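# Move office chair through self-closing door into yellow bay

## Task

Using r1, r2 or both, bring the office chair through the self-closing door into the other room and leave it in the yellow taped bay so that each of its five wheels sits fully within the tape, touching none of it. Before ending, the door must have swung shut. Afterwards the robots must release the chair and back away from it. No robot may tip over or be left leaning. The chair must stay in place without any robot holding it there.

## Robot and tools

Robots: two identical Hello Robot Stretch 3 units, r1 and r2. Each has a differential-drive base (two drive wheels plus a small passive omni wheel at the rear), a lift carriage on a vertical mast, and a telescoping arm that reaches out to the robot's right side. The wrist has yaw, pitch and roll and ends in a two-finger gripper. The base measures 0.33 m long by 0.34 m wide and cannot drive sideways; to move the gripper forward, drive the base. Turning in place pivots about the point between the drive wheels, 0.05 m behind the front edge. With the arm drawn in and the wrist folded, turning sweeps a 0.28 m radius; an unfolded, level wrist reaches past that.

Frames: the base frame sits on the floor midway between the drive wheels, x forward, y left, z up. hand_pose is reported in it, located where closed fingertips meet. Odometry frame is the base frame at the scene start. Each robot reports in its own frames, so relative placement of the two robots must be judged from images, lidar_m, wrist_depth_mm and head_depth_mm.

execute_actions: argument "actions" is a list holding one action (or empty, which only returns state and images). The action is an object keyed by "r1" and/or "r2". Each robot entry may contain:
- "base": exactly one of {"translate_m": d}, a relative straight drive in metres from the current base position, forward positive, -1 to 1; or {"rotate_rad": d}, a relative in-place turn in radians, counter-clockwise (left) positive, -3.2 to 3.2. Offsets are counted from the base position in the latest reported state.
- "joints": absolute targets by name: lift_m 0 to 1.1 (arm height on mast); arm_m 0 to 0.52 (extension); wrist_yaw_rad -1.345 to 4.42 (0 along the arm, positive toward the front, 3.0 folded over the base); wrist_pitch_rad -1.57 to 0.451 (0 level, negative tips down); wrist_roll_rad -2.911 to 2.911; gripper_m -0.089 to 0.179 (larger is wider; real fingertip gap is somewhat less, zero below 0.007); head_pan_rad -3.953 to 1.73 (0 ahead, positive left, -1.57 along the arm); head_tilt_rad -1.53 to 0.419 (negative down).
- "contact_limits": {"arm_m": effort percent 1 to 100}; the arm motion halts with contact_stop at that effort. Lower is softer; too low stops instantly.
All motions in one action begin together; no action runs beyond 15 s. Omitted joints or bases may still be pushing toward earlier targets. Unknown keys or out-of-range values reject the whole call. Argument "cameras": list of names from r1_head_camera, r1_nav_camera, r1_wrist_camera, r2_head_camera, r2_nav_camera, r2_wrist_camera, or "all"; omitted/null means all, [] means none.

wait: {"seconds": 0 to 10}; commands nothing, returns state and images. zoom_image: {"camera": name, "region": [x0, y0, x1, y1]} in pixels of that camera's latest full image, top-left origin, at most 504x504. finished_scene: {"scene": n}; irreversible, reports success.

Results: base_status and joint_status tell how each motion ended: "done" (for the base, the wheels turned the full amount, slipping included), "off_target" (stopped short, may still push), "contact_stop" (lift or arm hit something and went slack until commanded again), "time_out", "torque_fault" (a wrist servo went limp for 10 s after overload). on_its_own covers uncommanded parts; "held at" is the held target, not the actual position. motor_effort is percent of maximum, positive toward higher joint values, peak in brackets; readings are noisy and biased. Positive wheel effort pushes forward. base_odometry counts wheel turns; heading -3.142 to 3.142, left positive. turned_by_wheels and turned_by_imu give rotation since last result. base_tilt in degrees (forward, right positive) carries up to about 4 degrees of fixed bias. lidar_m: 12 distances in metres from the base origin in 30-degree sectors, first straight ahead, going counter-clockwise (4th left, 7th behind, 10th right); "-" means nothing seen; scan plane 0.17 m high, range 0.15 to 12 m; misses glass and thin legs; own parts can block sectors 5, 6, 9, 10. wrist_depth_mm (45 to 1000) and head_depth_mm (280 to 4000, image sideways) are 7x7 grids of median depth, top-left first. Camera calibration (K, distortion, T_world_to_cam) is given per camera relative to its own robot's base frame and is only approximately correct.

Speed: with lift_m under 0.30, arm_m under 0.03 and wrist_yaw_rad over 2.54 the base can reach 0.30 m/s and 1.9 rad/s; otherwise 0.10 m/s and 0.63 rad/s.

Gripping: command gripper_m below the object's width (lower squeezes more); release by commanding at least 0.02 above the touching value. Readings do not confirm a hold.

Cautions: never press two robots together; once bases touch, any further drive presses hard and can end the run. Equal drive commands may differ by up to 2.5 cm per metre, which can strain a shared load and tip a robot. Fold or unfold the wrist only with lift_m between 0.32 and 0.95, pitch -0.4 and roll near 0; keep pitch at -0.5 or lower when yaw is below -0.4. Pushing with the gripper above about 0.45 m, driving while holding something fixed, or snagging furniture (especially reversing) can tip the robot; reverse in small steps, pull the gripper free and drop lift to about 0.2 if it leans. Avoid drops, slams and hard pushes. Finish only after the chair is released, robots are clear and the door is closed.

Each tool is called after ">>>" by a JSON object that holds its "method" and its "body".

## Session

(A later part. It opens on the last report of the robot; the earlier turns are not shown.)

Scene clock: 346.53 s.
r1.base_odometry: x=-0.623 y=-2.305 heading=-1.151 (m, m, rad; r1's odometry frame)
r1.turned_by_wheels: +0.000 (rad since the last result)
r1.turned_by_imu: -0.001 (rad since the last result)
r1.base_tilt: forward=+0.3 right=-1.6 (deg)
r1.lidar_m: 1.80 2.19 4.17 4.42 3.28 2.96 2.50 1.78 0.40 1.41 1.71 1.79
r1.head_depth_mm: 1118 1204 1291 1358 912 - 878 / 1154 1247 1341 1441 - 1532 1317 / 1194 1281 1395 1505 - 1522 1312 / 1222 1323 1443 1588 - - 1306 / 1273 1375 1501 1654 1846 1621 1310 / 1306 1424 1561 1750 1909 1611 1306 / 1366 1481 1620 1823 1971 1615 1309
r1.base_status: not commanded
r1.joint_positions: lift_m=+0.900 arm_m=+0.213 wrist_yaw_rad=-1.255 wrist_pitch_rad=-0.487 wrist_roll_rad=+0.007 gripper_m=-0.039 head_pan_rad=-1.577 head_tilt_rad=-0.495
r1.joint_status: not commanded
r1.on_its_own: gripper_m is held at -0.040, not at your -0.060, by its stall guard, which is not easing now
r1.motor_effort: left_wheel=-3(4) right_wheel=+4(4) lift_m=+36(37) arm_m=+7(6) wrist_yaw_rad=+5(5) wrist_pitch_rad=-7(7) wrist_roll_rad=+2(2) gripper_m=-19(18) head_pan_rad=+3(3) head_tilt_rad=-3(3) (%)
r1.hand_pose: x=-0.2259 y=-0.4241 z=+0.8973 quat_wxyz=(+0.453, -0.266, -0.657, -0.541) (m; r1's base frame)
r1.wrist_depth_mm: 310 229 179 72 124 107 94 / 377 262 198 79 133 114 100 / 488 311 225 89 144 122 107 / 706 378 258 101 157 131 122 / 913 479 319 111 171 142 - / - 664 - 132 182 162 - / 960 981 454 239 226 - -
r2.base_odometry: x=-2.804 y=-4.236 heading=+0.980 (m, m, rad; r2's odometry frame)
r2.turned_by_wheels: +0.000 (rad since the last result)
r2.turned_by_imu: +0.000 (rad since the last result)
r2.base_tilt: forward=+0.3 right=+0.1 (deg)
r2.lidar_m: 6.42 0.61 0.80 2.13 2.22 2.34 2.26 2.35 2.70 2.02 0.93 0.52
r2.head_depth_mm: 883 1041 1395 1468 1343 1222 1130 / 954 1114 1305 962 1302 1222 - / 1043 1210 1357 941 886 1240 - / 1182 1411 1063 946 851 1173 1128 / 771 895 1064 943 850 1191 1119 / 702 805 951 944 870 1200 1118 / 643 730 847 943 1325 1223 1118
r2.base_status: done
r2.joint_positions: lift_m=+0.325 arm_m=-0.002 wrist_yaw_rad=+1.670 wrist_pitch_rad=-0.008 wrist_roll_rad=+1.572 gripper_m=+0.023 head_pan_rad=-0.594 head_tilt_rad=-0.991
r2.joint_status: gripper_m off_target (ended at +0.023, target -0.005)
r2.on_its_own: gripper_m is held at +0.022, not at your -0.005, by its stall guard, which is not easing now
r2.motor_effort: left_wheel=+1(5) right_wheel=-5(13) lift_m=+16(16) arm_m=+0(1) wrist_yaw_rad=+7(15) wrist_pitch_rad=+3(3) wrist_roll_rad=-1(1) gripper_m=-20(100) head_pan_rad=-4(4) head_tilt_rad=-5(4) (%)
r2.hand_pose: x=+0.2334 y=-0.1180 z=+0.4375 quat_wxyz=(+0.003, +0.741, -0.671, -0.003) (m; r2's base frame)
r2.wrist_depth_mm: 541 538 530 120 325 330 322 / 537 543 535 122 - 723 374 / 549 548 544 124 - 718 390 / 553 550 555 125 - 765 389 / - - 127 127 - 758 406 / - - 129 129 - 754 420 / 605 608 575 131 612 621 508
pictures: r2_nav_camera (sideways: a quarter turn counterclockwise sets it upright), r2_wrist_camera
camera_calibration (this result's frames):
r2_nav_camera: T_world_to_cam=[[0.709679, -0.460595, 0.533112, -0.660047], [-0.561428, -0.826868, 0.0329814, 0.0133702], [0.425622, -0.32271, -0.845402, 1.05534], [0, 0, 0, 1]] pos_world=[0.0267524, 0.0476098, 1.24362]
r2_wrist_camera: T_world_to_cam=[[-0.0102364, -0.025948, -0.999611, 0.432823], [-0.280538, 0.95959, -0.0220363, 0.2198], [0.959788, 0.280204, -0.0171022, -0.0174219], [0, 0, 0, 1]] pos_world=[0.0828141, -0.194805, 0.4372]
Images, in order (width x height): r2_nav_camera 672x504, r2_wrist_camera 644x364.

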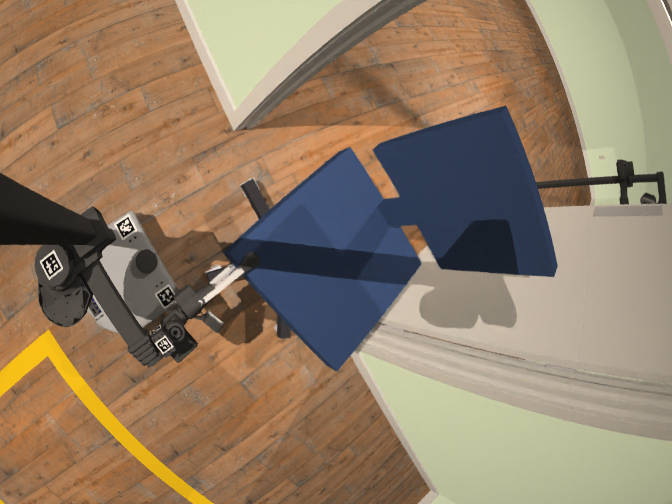

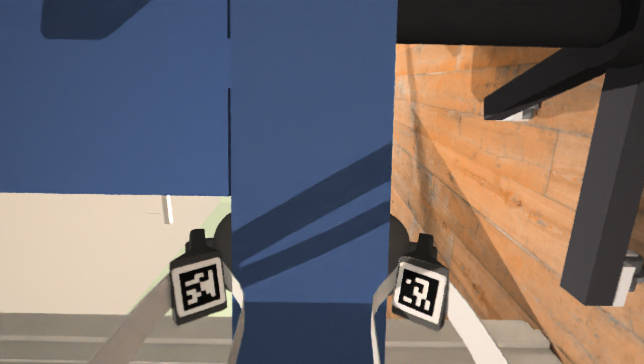

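>>> {"method": "execute_actions", "body": {"actions": [{"r2":{"base":{"rotate_rad":0.19},"joints":{"gripper_m":0.0,"wrist_yaw_rad":1.5,"head_pan_rad":-2.8,"head_tilt_rad":-0.95}}}], "cameras": ["r2_wrist_camera","r2_nav_camera","r2_head_camera"]}}

Scene clock: 357.90 s.
r1.base_odometry: x=-0.623 y=-2.305 heading=-1.151 (m, m, rad; r1's odometry frame)
r1.turned_by_wheels: +0.000 (rad since the last result)
r1.turned_by_imu: -0.001 (rad since the last result)
r1.base_tilt: forward=+0.3 right=-1.8 (deg)
r1.lidar_m: 1.80 2.18 4.20 4.42 3.30 2.96 2.49 1.77 0.40 1.41 1.71 1.79
r1.head_depth_mm: 1120 1196 1291 1360 909 - 881 / 1154 1231 1345 1447 - 1528 1323 / 1184 1283 1389 1501 - 1520 1316 / 1230 1324 1439 1584 - - 1318 / 1271 1369 1512 1663 1840 1629 1306 / 1301 1426 1560 1724 1891 1617 1313 / 1357 1483 1639 1820 1963 1617 1313
r1.base_status: not commanded
r1.joint_positions: lift_m=+0.900 arm_m=+0.213 wrist_yaw_rad=-1.255 wrist_pitch_rad=-0.487 wrist_roll_rad=+0.007 gripper_m=-0.039 head_pan_rad=-1.577 head_tilt_rad=-0.495
r1.joint_status: not commanded
r1.on_its_own: gripper_m is held at -0.040, not at your -0.060, by its stall guard, which is not easing now
r1.motor_effort: left_wheel=-3(3) right_wheel=+5(4) lift_m=+36(36) arm_m=+7(7) wrist_yaw_rad=+6(5) wrist_pitch_rad=-7(7) wrist_roll_rad=+1(2) gripper_m=-18(20) head_pan_rad=+3(3) head_tilt_rad=-3(3) (%)
r1.hand_pose: x=-0.2259 y=-0.4241 z=+0.8973 quat_wxyz=(+0.453, -0.266, -0.657, -0.541) (m; r1's base frame)
r1.wrist_depth_mm: 311 229 178 72 123 107 94 / 376 264 198 79 133 114 100 / 492 310 224 89 144 122 108 / 717 379 258 101 157 132 122 / 889 483 321 111 171 142 - / - 670 - 132 182 162 - / 958 984 450 238 228 - -
r2.base_odometry: x=-2.804 y=-4.236 heading=+1.169 (m, m, rad; r2's odometry frame)
r2.turned_by_wheels: +0.190 (rad since the last result)
r2.turned_by_imu: +0.193 (rad since the last result)
r2.base_tilt: forward=+0.2 right=+0.0 (deg)
r2.lidar_m: 0.61 0.61 1.02 2.14 2.40 2.26 2.25 2.54 2.62 1.23 0.93 0.54
r2.head_depth_mm: 2177 2020 1732 1532 1361 1238 1108 / 2246 2017 1744 1535 1369 1268 - / 2303 2031 1749 1528 1373 1252 - / 2393 2023 1738 1534 1368 1251 - / 2418 2022 1741 1536 1378 1244 - / 2408 2025 1740 1532 1375 1238 - / 2399 2021 1741 1538 1365 1232 1120
r2.base_status: done
r2.joint_positions: lift_m=+0.325 arm_m=-0.002 wrist_yaw_rad=+1.500 wrist_pitch_rad=-0.009 wrist_roll_rad=+1.572 gripper_m=+0.005 head_pan_rad=-2.793 head_tilt_rad=-0.952
r2.joint_status: gripper_m off_target (ended at +0.005, target +0.000); the others done
r2.motor_effort: left_wheel=-2(4) right_wheel=+5(12) lift_m=+16(16) arm_m=+0(1) wrist_yaw_rad=+0(43) wrist_pitch_rad=+3(3) wrist_roll_rad=-1(1) gripper_m=-27(97) head_pan_rad=-5(58) head_tilt_rad=+0(7) (%)
r2.hand_pose: x=+0.2340 y=-0.1614 z=+0.4372 quat_wxyz=(+0.003, +0.682, -0.732, -0.004) (m; r2's base frame)
r2.wrist_depth_mm: 522 528 118 117 322 327 319 / 533 537 120 119 - 718 423 / 541 547 122 121 - 779 393 / 556 553 125 124 - 749 389 / - - 127 127 - 767 407 / - - 129 129 - 762 421 / 591 592 567 132 590 612 506
pictures: r2_head_camera (sideways: a quarter turn clockwise sets it upright), r2_nav_camera (sideways: a quarter turn counterclockwise sets it upright), r2_wrist_camera
camera_calibration (this result's frames):
r2_head_camera: T_world_to_cam=[[0.807103, 0.247099, -0.536215, 0.71583], [0.284642, -0.958542, -0.0132778, 0.0208737], [-0.517265, -0.141913, -0.843977, 1.06291], [0, 0, 0, 1]] pos_world=[-0.0338812, -0.00603181, 1.28119]
r2_nav_camera: T_world_to_cam=[[-0.769252, -0.296439, 0.566018, -0.693893], [-0.338243, 0.940485, 0.0328657, 0.0121577], [-0.542074, -0.166169, -0.823738, 1.03308], [0, 0, 0, 1]] pos_world=[0.0303395, -0.0454647, 1.24334]
r2_wrist_camera: T_world_to_cam=[[-0.015585, -0.0237621, -0.999596, 0.433017], [-0.114089, 0.993231, -0.021832, 0.228004], [0.993348, 0.113702, -0.0181905, -0.0400818], [0, 0, 0, 1]] pos_world=[0.0725764, -0.211614, 0.437091]
Images, in order (width x height): r2_head_camera 896x504, r2_nav_camera 672x504, r2_wrist_camera 644x364.

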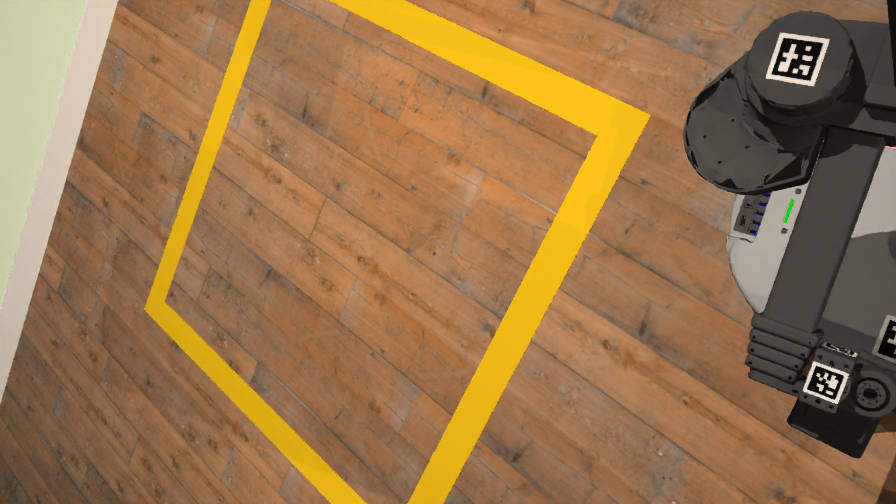

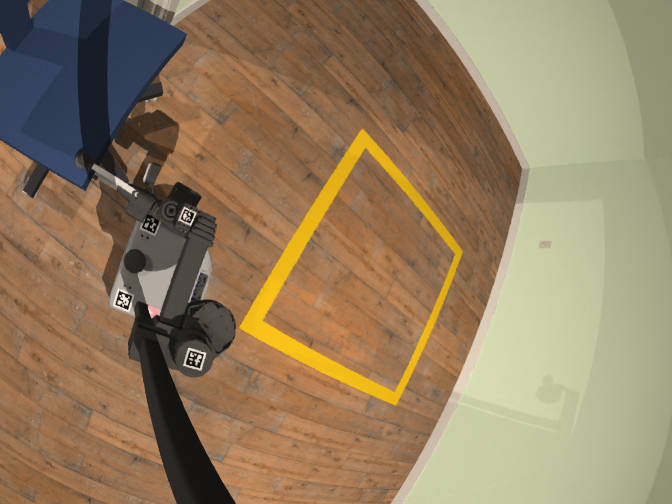

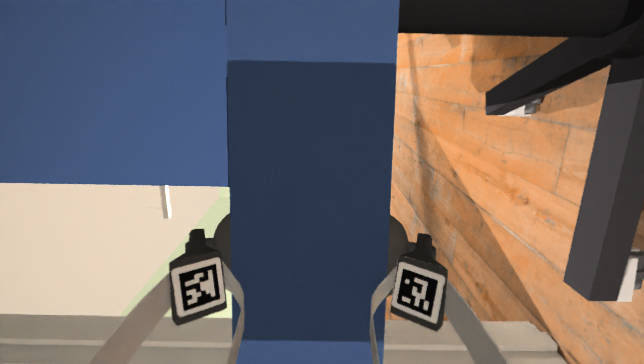

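>>> {"method": "execute_actions", "body": {"actions": [{"r2":{"base":{"translate_m":-0.8},"joints":{"gripper_m":-0.01,"head_pan_rad":-1.6,"head_tilt_rad":-1.2}}}], "cameras": ["r2_wrist_camera","r2_nav_camera","r2_head_camera"]}}

Scene clock: 371.40 s.
r1.base_odometry: x=-0.623 y=-2.305 heading=-1.151 (m, m, rad; r1's odometry frame)
r1.turned_by_wheels: +0.000 (rad since the last result)
r1.turned_by_imu: -0.002 (rad since the last result)
r1.base_tilt: forward=+0.5 right=-1.6 (deg)
r1.lidar_m: 1.80 2.18 4.17 4.40 3.28 2.96 2.50 1.78 0.40 1.41 1.71 1.79
r1.head_depth_mm: 1115 1193 1289 1360 908 - 883 / 1154 1243 1340 1450 - 1520 1318 / 1190 1283 1396 1501 - 1528 1319 / 1228 1337 1434 1573 - - 1307 / 1272 1370 1504 1668 1845 1616 1318 / 1315 1420 1564 1712 1894 1598 1312 / 1365 1486 1642 1803 1989 1609 1319
r1.base_status: not commanded
r1.joint_positions: lift_m=+0.900 arm_m=+0.213 wrist_yaw_rad=-1.255 wrist_pitch_rad=-0.487 wrist_roll_rad=+0.007 gripper_m=-0.039 head_pan_rad=-1.577 head_tilt_rad=-0.495
r1.joint_status: not commanded
r1.on_its_own: gripper_m is held at -0.040, not at your -0.060, by its stall guard, which is not easing now
r1.motor_effort: left_wheel=-3(3) right_wheel=+5(4) lift_m=+36(36) arm_m=+6(7) wrist_yaw_rad=+5(6) wrist_pitch_rad=-7(7) wrist_roll_rad=+2(2) gripper_m=-20(19) head_pan_rad=+3(3) head_tilt_rad=-3(3) (%)
r1.hand_pose: x=-0.2259 y=-0.4241 z=+0.8973 quat_wxyz=(+0.453, -0.266, -0.657, -0.541) (m; r1's base frame)
r1.wrist_depth_mm: 310 228 178 72 123 107 95 / 379 263 199 79 133 114 100 / 487 309 224 89 144 122 107 / 710 378 258 101 157 131 122 / 874 485 319 111 171 142 - / - 669 - 132 182 162 - / 973 973 451 238 228 - -
r2.base_odometry: x=-3.117 y=-4.972 heading=+1.169 (m, m, rad; r2's odometry frame)
r2.turned_by_wheels: +0.000 (rad since the last result)
r2.turned_by_imu: +0.000 (rad since the last result)
r2.base_tilt: forward=+0.2 right=+0.1 (deg)
r2.lidar_m: 1.39 1.49 2.30 2.30 1.78 1.48 1.48 1.67 2.45 2.44 1.60 0.55
r2.head_depth_mm: 1701 1564 1463 1360 1273 1206 - / 1699 1570 1434 1357 1271 - - / 1689 1565 1441 1356 1294 - - / 1706 1562 1451 1363 1291 - 1110 / 1688 1559 1449 1353 1273 1198 1121 / 1681 1568 1446 1345 1239 1185 1125 / 1689 1550 1404 864 804 1191 1123
r2.base_status: done
r2.joint_positions: lift_m=+0.325 arm_m=-0.002 wrist_yaw_rad=+1.441 wrist_pitch_rad=-0.009 wrist_roll_rad=+1.572 gripper_m=+0.022 head_pan_rad=-1.607 head_tilt_rad=-1.185
r2.joint_status: gripper_m off_target (ended at +0.022, target -0.010); the others done
r2.on_its_own: wrist_yaw_rad is held at +1.459, not at your +1.500, by its stall guard, which is not easing now; gripper_m is held at +0.021, not at your -0.010, by its stall guard, which is not easing now; wrist_yaw_rad is at rest, and its effort (+13) is outside its rest range (-12 to +12)
r2.motor_effort: left_wheel=-4(10) right_wheel=+0(7) lift_m=+16(16) arm_m=+0(0) wrist_yaw_rad=+13(18) wrist_pitch_rad=+3(3) wrist_roll_rad=-1(1) gripper_m=-20(100) head_pan_rad=+5(59) head_tilt_rad=-7(25) (%)
r2.hand_pose: x=+0.2325 y=-0.1764 z=+0.4374 quat_wxyz=(+0.003, +0.660, -0.751, -0.004) (m; r2's base frame)
r2.wrist_depth_mm: 593 585 587 140 - 785 404 / 582 589 576 138 363 365 360 / 576 573 576 136 - 641 389 / 559 569 562 134 - 717 391 / 564 555 132 132 - 761 390 / - - 130 130 - 754 409 / - - - 128 - 709 405
pictures: r2_head_camera (sideways: a quarter turn clockwise sets it upright), r2_nav_camera (sideways: a quarter turn counterclockwise sets it upright), r2_wrist_camera
camera_calibration (this result's frames):
r2_head_camera: T_world_to_cam=[[0.0776676, 0.941978, -0.326565, 0.447207], [0.995455, -0.0913794, -0.0268334, 0.0341795], [-0.0551178, -0.322997, -0.944794, 1.19107], [0, 0, 0, 1]] pos_world=[-0.00310819, -0.0334229, 1.27228]
r2_nav_camera: T_world_to_cam=[[-0.0179933, -0.932822, 0.359889, -0.429978], [-0.998952, 0.0319245, 0.032803, 0.0162796], [-0.0420886, -0.358921, -0.932418, 1.17125], [0, 0, 0, 1]] pos_world=[0.0578222, 0.0187752, 1.24631]
r2_wrist_camera: T_world_to_cam=[[-0.0163278, -0.0228918, -0.999605, 0.433128], [-0.0557396, 0.998204, -0.0219492, 0.230066], [0.998312, 0.0553591, -0.0175745, -0.0486192], [0, 0, 0, 1]] pos_world=[0.0684329, -0.217046, 0.437153]
Images, in order (width x height): r2_head_camera 896x504, r2_nav_camera 672x504, r2_wrist_camera 644x364.

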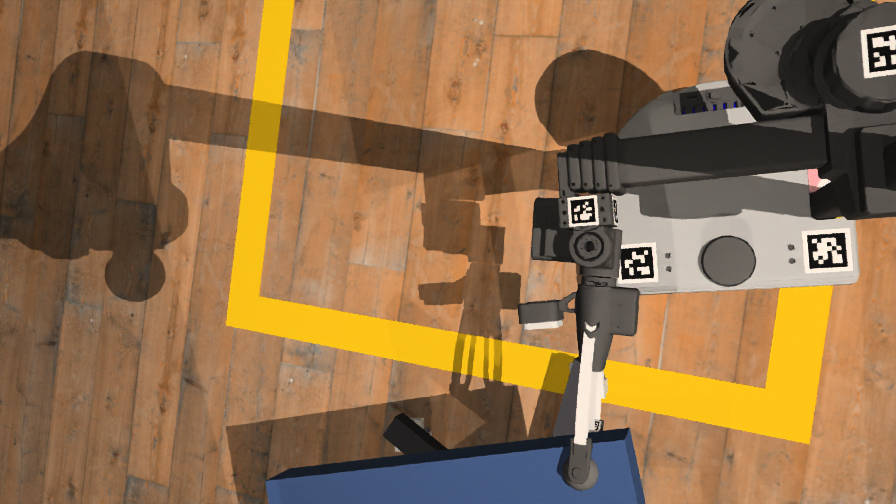

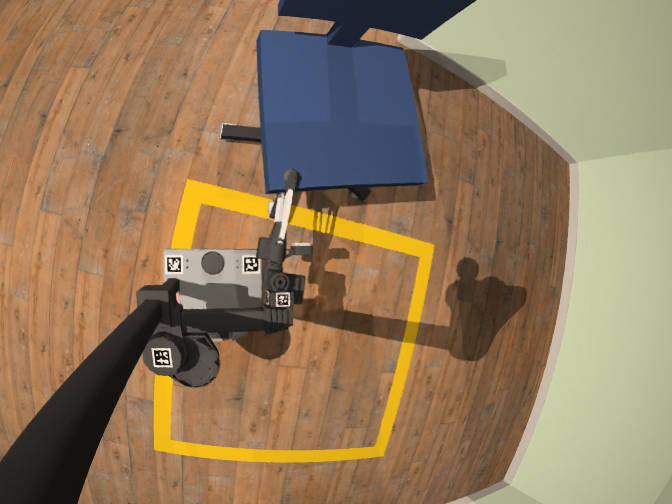

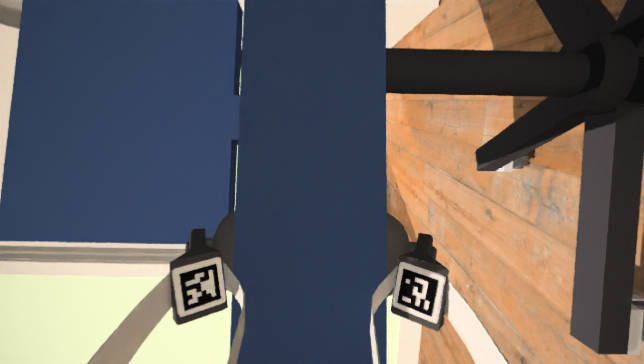

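>>> {"method": "execute_actions", "body": {"actions": [{"r1":{"joints":{"gripper_m":0.16}},"r2":{"base":{"translate_m":-0.8},"joints":{"gripper_m":0.0,"head_pan_rad":-0.6,"head_tilt_rad":-1.1}}}], "cameras": ["r2_wrist_camera","r2_nav_camera","r2_head_camera","r1_nav_camera"]}}

Scene clock: 386.30 s.
r1.base_odometry: x=-0.623 y=-2.305 heading=-1.151 (m, m, rad; r1's odometry frame)
r1.turned_by_wheels: +0.000 (rad since the last result)
r1.turned_by_imu: -0.001 (rad since the last result)
r1.base_tilt: forward=+0.6 right=-1.8 (deg)
r1.lidar_m: 1.80 2.18 4.18 4.41 3.28 2.97 2.49 1.56 1.39 1.41 1.71 1.79
r1.head_depth_mm: 1121 1201 1291 1414 1494 - 1275 / 1152 1236 1345 1445 - 1526 1316 / 1193 1286 1392 1510 - 1519 1317 / 1224 1327 1453 1584 - - 1319 / 1267 1372 1509 1655 1843 1606 1312 / 1314 1427 1560 1729 1902 1619 1313 / 1362 1483 1618 1812 1964 1608 1305
r1.base_status: not commanded
r1.joint_positions: lift_m=+0.900 arm_m=+0.213 wrist_yaw_rad=-1.252 wrist_pitch_rad=-0.512 wrist_roll_rad=+0.007 gripper_m=+0.160 head_pan_rad=-1.577 head_tilt_rad=-0.495
r1.joint_status: all done
r1.motor_effort: left_wheel=-1(5) right_wheel=+0(7) lift_m=+36(36) arm_m=+6(7) wrist_yaw_rad=+3(7) wrist_pitch_rad=+7(7) wrist_roll_rad=+2(2) gripper_m=+0(81) head_pan_rad=+3(3) head_tilt_rad=-4(3) (%)
r1.hand_pose: x=-0.2224 y=-0.4237 z=+0.8921 quat_wxyz=(+0.447, -0.257, -0.661, -0.545) (m; r1's base frame)
r1.wrist_depth_mm: 775 893 - - - - - / 798 983 - - - - - / 840 - - - - - - / 900 - - - - - - / 937 - - - - - - / 940 - - - - - - / 939 - - - - - -
r2.base_odometry: x=-3.429 y=-5.709 heading=+1.169 (m, m, rad; r2's odometry frame)
r2.turned_by_wheels: +0.000 (rad since the last result)
r2.turned_by_imu: +0.000 (rad since the last result)
r2.base_tilt: forward=+0.3 right=+0.1 (deg)
r2.lidar_m: 2.18 2.36 2.46 1.59 0.85 0.71 0.70 0.79 1.29 2.29 2.53 0.54
r2.head_depth_mm: 1894 1696 1537 1407 1294 1199 1110 / 1897 1693 970 1356 1292 1217 - / 1900 1703 970 896 1295 - - / 1893 1688 965 884 846 1202 - / 862 1049 964 885 1267 1198 1143 / 767 895 970 898 1259 1197 1121 / 692 794 963 1357 1285 1194 1122
r2.base_status: done
r2.joint_positions: lift_m=+0.325 arm_m=-0.002 wrist_yaw_rad=+1.443 wrist_pitch_rad=-0.009 wrist_roll_rad=+1.572 gripper_m=+0.021 head_pan_rad=-0.607 head_tilt_rad=-1.100
r2.joint_status: gripper_m off_target (ended at +0.021, target +0.000); the others done
r2.on_its_own: wrist_yaw_rad is held at +1.459, not at your +1.500, by its stall guard, which is not easing now; gripper_m is held at +0.020, not at your +0.000, by its stall guard, which is not easing now
r2.motor_effort: left_wheel=-3(9) right_wheel=-1(10) lift_m=+16(16) arm_m=+0(0) wrist_yaw_rad=+11(13) wrist_pitch_rad=+3(3) wrist_roll_rad=-1(1) gripper_m=-20(97) head_pan_rad=+6(59) head_tilt_rad=-1(9) (%)
r2.hand_pose: x=+0.2326 y=-0.1760 z=+0.4374 quat_wxyz=(+0.003, +0.660, -0.751, -0.004) (m; r2's base frame)
r2.wrist_depth_mm: - - 625 153 - 777 463 / 610 610 611 148 385 671 368 / 594 587 592 143 - 513 381 / 583 576 571 138 - 673 391 / 553 555 135 134 - 758 388 / - - 130 130 - 760 385 / - - 128 126 - 714 386
pictures: r1_nav_camera (sideways: a quarter turn counterclockwise sets it upright), r2_head_camera (sideways: a quarter turn clockwise sets it upright), r2_nav_camera (sideways: a quarter turn counterclockwise sets it upright), r2_wrist_camera
camera_calibration (this result's frames):
r1_nav_camera: T_world_to_cam=[[-0.0477094, -0.506895, 0.860687, -1.07929], [-0.998576, 0.00361984, -0.053221, 0.117971], [0.0238619, -0.862, -0.506346, 0.614907], [0, 0, 0, 1]] pos_world=[0.0516377, -0.0174642, 1.24657]
r2_head_camera: T_world_to_cam=[[-0.724968, 0.556573, -0.405768, 0.555258], [0.616534, 0.78702, -0.0220171, 0.0302233], [0.307094, -0.266132, -0.913711, 1.1485], [0, 0, 0, 1]] pos_world=[0.0312128, -0.0271748, 1.27537]
r2_nav_camera: T_world_to_cam=[[0.747215, -0.499819, 0.438008, -0.536393], [-0.568993, -0.821679, 0.0330346, 0.0133517], [0.343391, -0.273908, -0.898364, 1.12467], [0, 0, 0, 1]] pos_world=[0.0221972, 0.0509265, 1.24486]
r2_wrist_camera: T_world_to_cam=[[-0.0163056, -0.022914, -0.999604, 0.433126], [-0.0572114, 0.998121, -0.0219467, 0.230021], [0.998229, 0.0568309, -0.0175859, -0.0484047], [0, 0, 0, 1]] pos_world=[0.0685412, -0.216913, 0.437151]
Images, in order (width x height): r1_nav_camera 672x504, r2_head_camera 896x504, r2_nav_camera 672x504, r2_wrist_camera 644x364.

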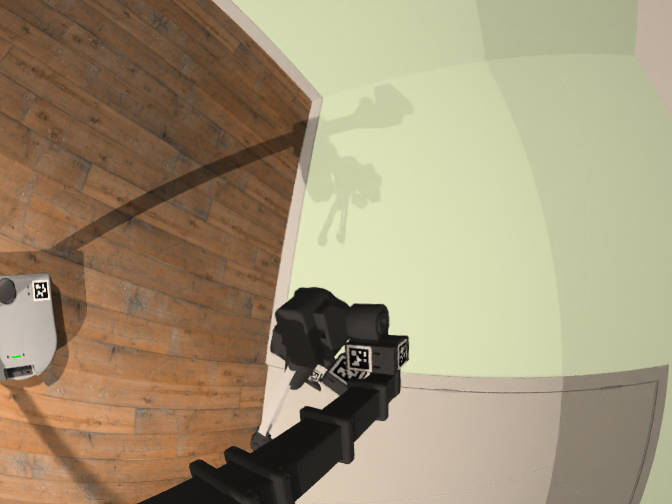

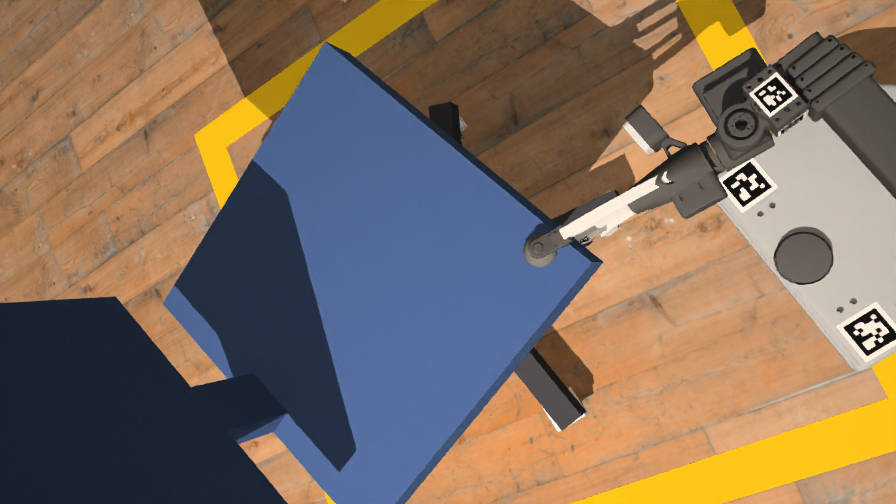

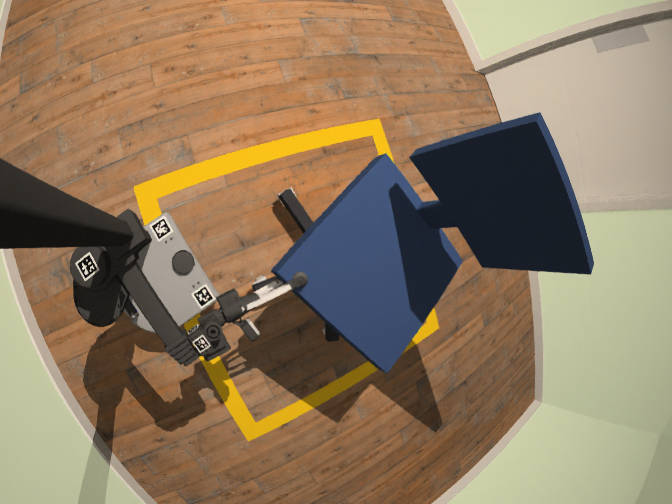

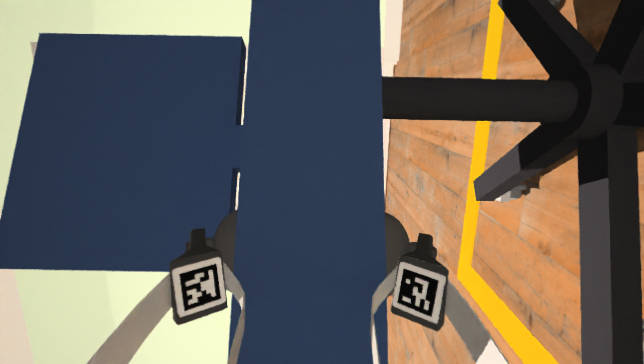

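>>> {"method": "execute_actions", "body": {"actions": [{"r2":{"joints":{"gripper_m":0.11}}}], "cameras": []}}

>>> {"method": "execute_actions", "body": {"actions": [{"r2":{"base":{"translate_m":-0.25},"joints":{"head_pan_rad":-0.4,"head_tilt_rad":-0.9}},"r1":{"joints":{"head_pan_rad":-2.2,"head_tilt_rad":-0.4}}}], "cameras": ["r2_wrist_camera","r2_nav_camera","r1_nav_camera"]}}

Scene clock: 392.40 s.
r1.base_odometry: x=-0.623 y=-2.305 heading=-1.151 (m, m, rad; r1's odometry frame)
r1.turned_by_wheels: +0.000 (rad since the last result)
r1.turned_by_imu: -0.001 (rad since the last result)
r1.base_tilt: forward=+0.4 right=-1.7 (deg)
r1.lidar_m: 1.80 2.19 4.19 4.41 3.29 2.97 2.49 1.56 1.39 1.41 1.71 1.79
r1.head_depth_mm: 1120 1195 1297 1405 1499 - 1284 / 1156 1243 1339 1444 - 1533 1326 / 1190 1277 1390 1512 - 1529 1311 / 1224 1328 1450 1582 - - 1312 / 1268 1376 1498 1655 1831 1611 1313 / 1318 1432 1560 1735 1911 1619 1313 / 1364 1485 1635 1809 1972 1619 1314
r1.base_status: not commanded
r1.joint_positions: lift_m=+0.900 arm_m=+0.213 wrist_yaw_rad=-1.252 wrist_pitch_rad=-0.512 wrist_roll_rad=+0.007 gripper_m=+0.160 head_pan_rad=-1.577 head_tilt_rad=-0.495
r1.joint_status: not commanded
r1.motor_effort: left_wheel=+0(0) right_wheel=+0(0) lift_m=+36(36) arm_m=+6(6) wrist_yaw_rad=+2(2) wrist_pitch_rad=+7(6) wrist_roll_rad=+2(2) gripper_m=+1(0) head_pan_rad=+4(3) head_tilt_rad=-2(2) (%)
r1.hand_pose: x=-0.2224 y=-0.4237 z=+0.8921 quat_wxyz=(+0.447, -0.257, -0.661, -0.545) (m; r1's base frame)
r1.wrist_depth_mm: 768 914 - - - - - / 816 974 - - - - - / 844 - - - - - - / 900 - - - - - - / 952 - - - - - - / 939 - - - - - - / 934 - - - - - -
r2.base_odometry: x=-3.429 y=-5.709 heading=+1.169 (m, m, rad; r2's odometry frame)
r2.turned_by_wheels: +0.000 (rad since the last result)
r2.turned_by_imu: +0.001 (rad since the last result)
r2.base_tilt: forward=+0.2 right=+0.1 (deg)
r2.lidar_m: 2.18 2.37 2.46 1.59 0.85 0.71 0.71 0.79 1.29 2.29 2.54 0.54
r2.head_depth_mm: 1890 1690 1536 1414 1299 1202 1106 / 1895 1690 969 1358 1288 1222 - / 1888 1691 968 895 1301 - - / 1903 1693 969 887 847 1201 - / 858 1048 966 882 1259 1203 1143 / 766 895 968 900 1266 1203 1113 / 693 796 964 1351 1286 1199 1112
r2.base_status: not commanded
r2.joint_positions: lift_m=+0.325 arm_m=-0.002 wrist_yaw_rad=+1.455 wrist_pitch_rad=-0.017 wrist_roll_rad=+1.572 gripper_m=+0.110 head_pan_rad=-0.607 head_tilt_rad=-1.100
r2.joint_status: all done
r2.on_its_own: wrist_yaw_rad is held at +1.459, not at your +1.500, by its stall guard, which is not easing now
r2.motor_effort: left_wheel=-2(4) right_wheel=+3(4) lift_m=+16(16) arm_m=+0(1) wrist_yaw_rad=+2(11) wrist_pitch_rad=+6(6) wrist_roll_rad=-1(1) gripper_m=+0(83) head_pan_rad=+5(5) head_tilt_rad=+1(0) (%)
r2.hand_pose: x=+0.2327 y=-0.1729 z=+0.4353 quat_wxyz=(+0.006, +0.665, -0.747, -0.007) (m; r2's base frame)
r2.wrist_depth_mm: - 617 622 152 - 767 448 / 607 608 609 148 380 382 363 / 584 586 585 143 - 662 381 / 563 573 562 140 - 665 406 / 551 554 137 135 - 742 403 / - - 132 132 - 658 399 / - - 129 129 - 785 379
pictures: none
No camera images: the call's "cameras" was empty. Leave "cameras" out to get every camera's image.

Scene clock: 396.13 s.
r1.base_odometry: x=-0.623 y=-2.305 heading=-1.151 (m, m, rad; r1's odometry frame)
r1.turned_by_wheels: +0.000 (rad since the last result)
r1.turned_by_imu: +0.000 (rad since the last result)
r1.base_tilt: forward=+0.5 right=-1.7 (deg)
r1.lidar_m: 1.80 2.19 4.19 4.42 3.30 2.96 2.49 1.56 1.39 1.41 1.71 1.79
r1.head_depth_mm: 1376 1486 1609 1740 1931 1793 1413 / 1337 1434 1545 1679 1829 1782 1448 / 1292 1376 1494 1596 1750 1765 1454 / 1246 1331 1426 1537 1656 1763 - / 1208 1287 1373 1472 1602 1726 - / 1173 1244 1319 1415 1526 - 1319 / 1134 1201 1275 1377 1440 - 1359
r1.base_status: not commanded
r1.joint_positions: lift_m=+0.900 arm_m=+0.213 wrist_yaw_rad=-1.252 wrist_pitch_rad=-0.512 wrist_roll_rad=+0.007 gripper_m=+0.160 head_pan_rad=-2.193 head_tilt_rad=-0.409
r1.joint_status: all done
r1.motor_effort: left_wheel=-1(0) right_wheel=+0(0) lift_m=+36(36) arm_m=+6(6) wrist_yaw_rad=+2(1) wrist_pitch_rad=+7(7) wrist_roll_rad=+2(2) gripper_m=+0(0) head_pan_rad=-1(22) head_tilt_rad=+5(20) (%)
r1.hand_pose: x=-0.2224 y=-0.4237 z=+0.8921 quat_wxyz=(+0.447, -0.257, -0.661, -0.545) (m; r1's base frame)
r1.wrist_depth_mm: 759 910 - - - - - / 801 974 - - - - - / 843 - - - - - - / 891 - - - - - - / 944 - - - - - - / 936 - - - - - - / 961 - - - - - -
r2.base_odometry: x=-3.527 y=-5.939 heading=+1.169 (m, m, rad; r2's odometry frame)
r2.turned_by_wheels: +0.000 (rad since the last result)
r2.turned_by_imu: +0.000 (rad since the last result)
r2.base_tilt: forward=+0.2 right=+0.1 (deg)
r2.lidar_m: 2.43 2.63 2.52 1.05 0.56 0.46 0.46 0.52 0.84 2.24 2.50 0.76
r2.head_depth_mm: 2443 2165 1823 1588 1397 1250 1133 / 2425 2192 1827 1376 1382 1254 1146 / 2368 2167 1163 1025 1394 1273 1130 / 1024 2063 1165 1006 1284 1246 1133 / 919 1059 1144 1001 1328 1250 1138 / 857 976 1139 1047 1379 1255 1132 / 803 908 1138 1570 1404 1253 1135
r2.base_status: done
r2.joint_positions: lift_m=+0.325 arm_m=-0.002 wrist_yaw_rad=+1.455 wrist_pitch_rad=-0.017 wrist_roll_rad=+1.572 gripper_m=+0.110 head_pan_rad=-0.407 head_tilt_rad=-0.902
r2.joint_status: all done
r2.on_its_own: wrist_yaw_rad is held at +1.459, not at your +1.500, by its stall guard, which is not easing now
r2.motor_effort: left_wheel=-2(7) right_wheel=+2(2) lift_m=+16(16) arm_m=+0(0) wrist_yaw_rad=+3(2) wrist_pitch_rad=+6(6) wrist_roll_rad=-1(1) gripper_m=+0(1) head_pan_rad=+6(31) head_tilt_rad=+2(17) (%)
r2.hand_pose: x=+0.2327 y=-0.1729 z=+0.4351 quat_wxyz=(+0.006, +0.665, -0.747, -0.007) (m; r2's base frame)
r2.wrist_depth_mm: - - - 424 - 766 513 / - 850 870 412 - 629 510 / - 832 828 398 630 603 425 / - 808 804 384 - 655 513 / - 799 - - - 665 507 / - - - - - 634 502 / - - - - - 795 504
pictures: r1_nav_camera (sideways: a quarter turn counterclockwise sets it upright), r2_nav_camera (sideways: a quarter turn counterclockwise sets it upright), r2_wrist_camera
camera_calibration (this result's frames):
r1_nav_camera: T_world_to_cam=[[-0.28771, -0.324649, 0.901014, -1.13043], [-0.8156, 0.5762, -0.0528218, 0.116341], [-0.502016, -0.750064, -0.430562, 0.519506], [0, 0, 0, 1]] pos_world=[0.0304526, -0.0443655, 1.24836]
r2_nav_camera: T_world_to_cam=[[0.736424, -0.300422, 0.606157, -0.755373], [-0.400446, -0.915739, 0.0326477, 0.0128187], [0.545273, -0.266776, -0.794675, 0.988663], [0, 0, 0, 1]] pos_world=[0.0223163, 0.048559, 1.24312]
r2_wrist_camera: T_world_to_cam=[[-0.0247477, -0.022092, -0.99945, 0.432991], [-0.0696143, 0.997367, -0.0203223, 0.228894], [0.997267, 0.0690731, -0.0262204, -0.0426642], [0, 0, 0, 1]] pos_world=[0.0691975, -0.215779, 0.436286]
Images, in order (width x height): r1_nav_camera 672x504, r2_nav_camera 672x504, r2_wrist_camera 644x364.

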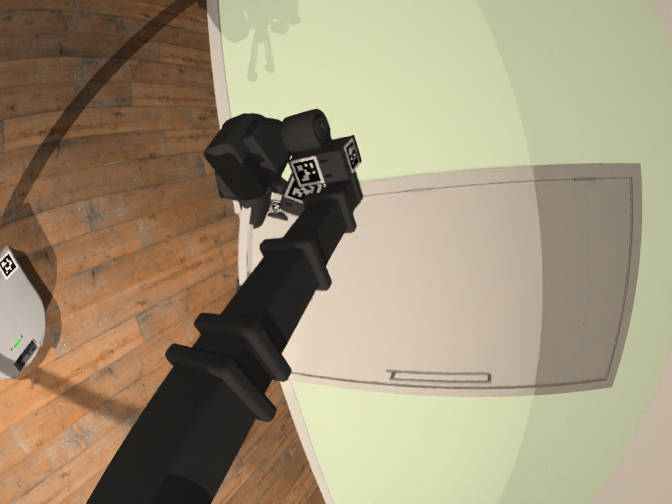

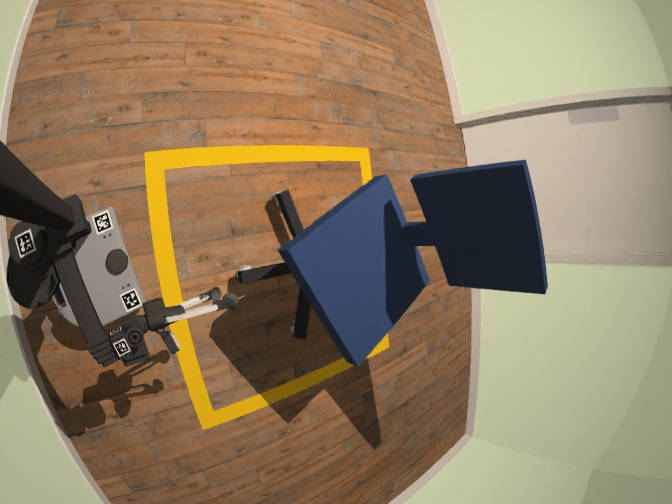

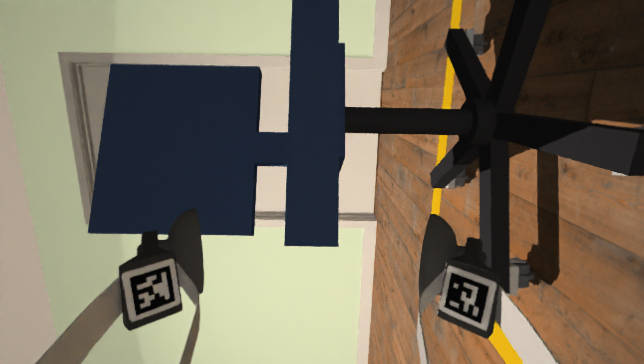

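All five wheels are inside the tape, the door is shut, and both robots are clear.

>>> {"method": "finished_scene", "body": {"scene": 2}}

The scene is finished: the task was done.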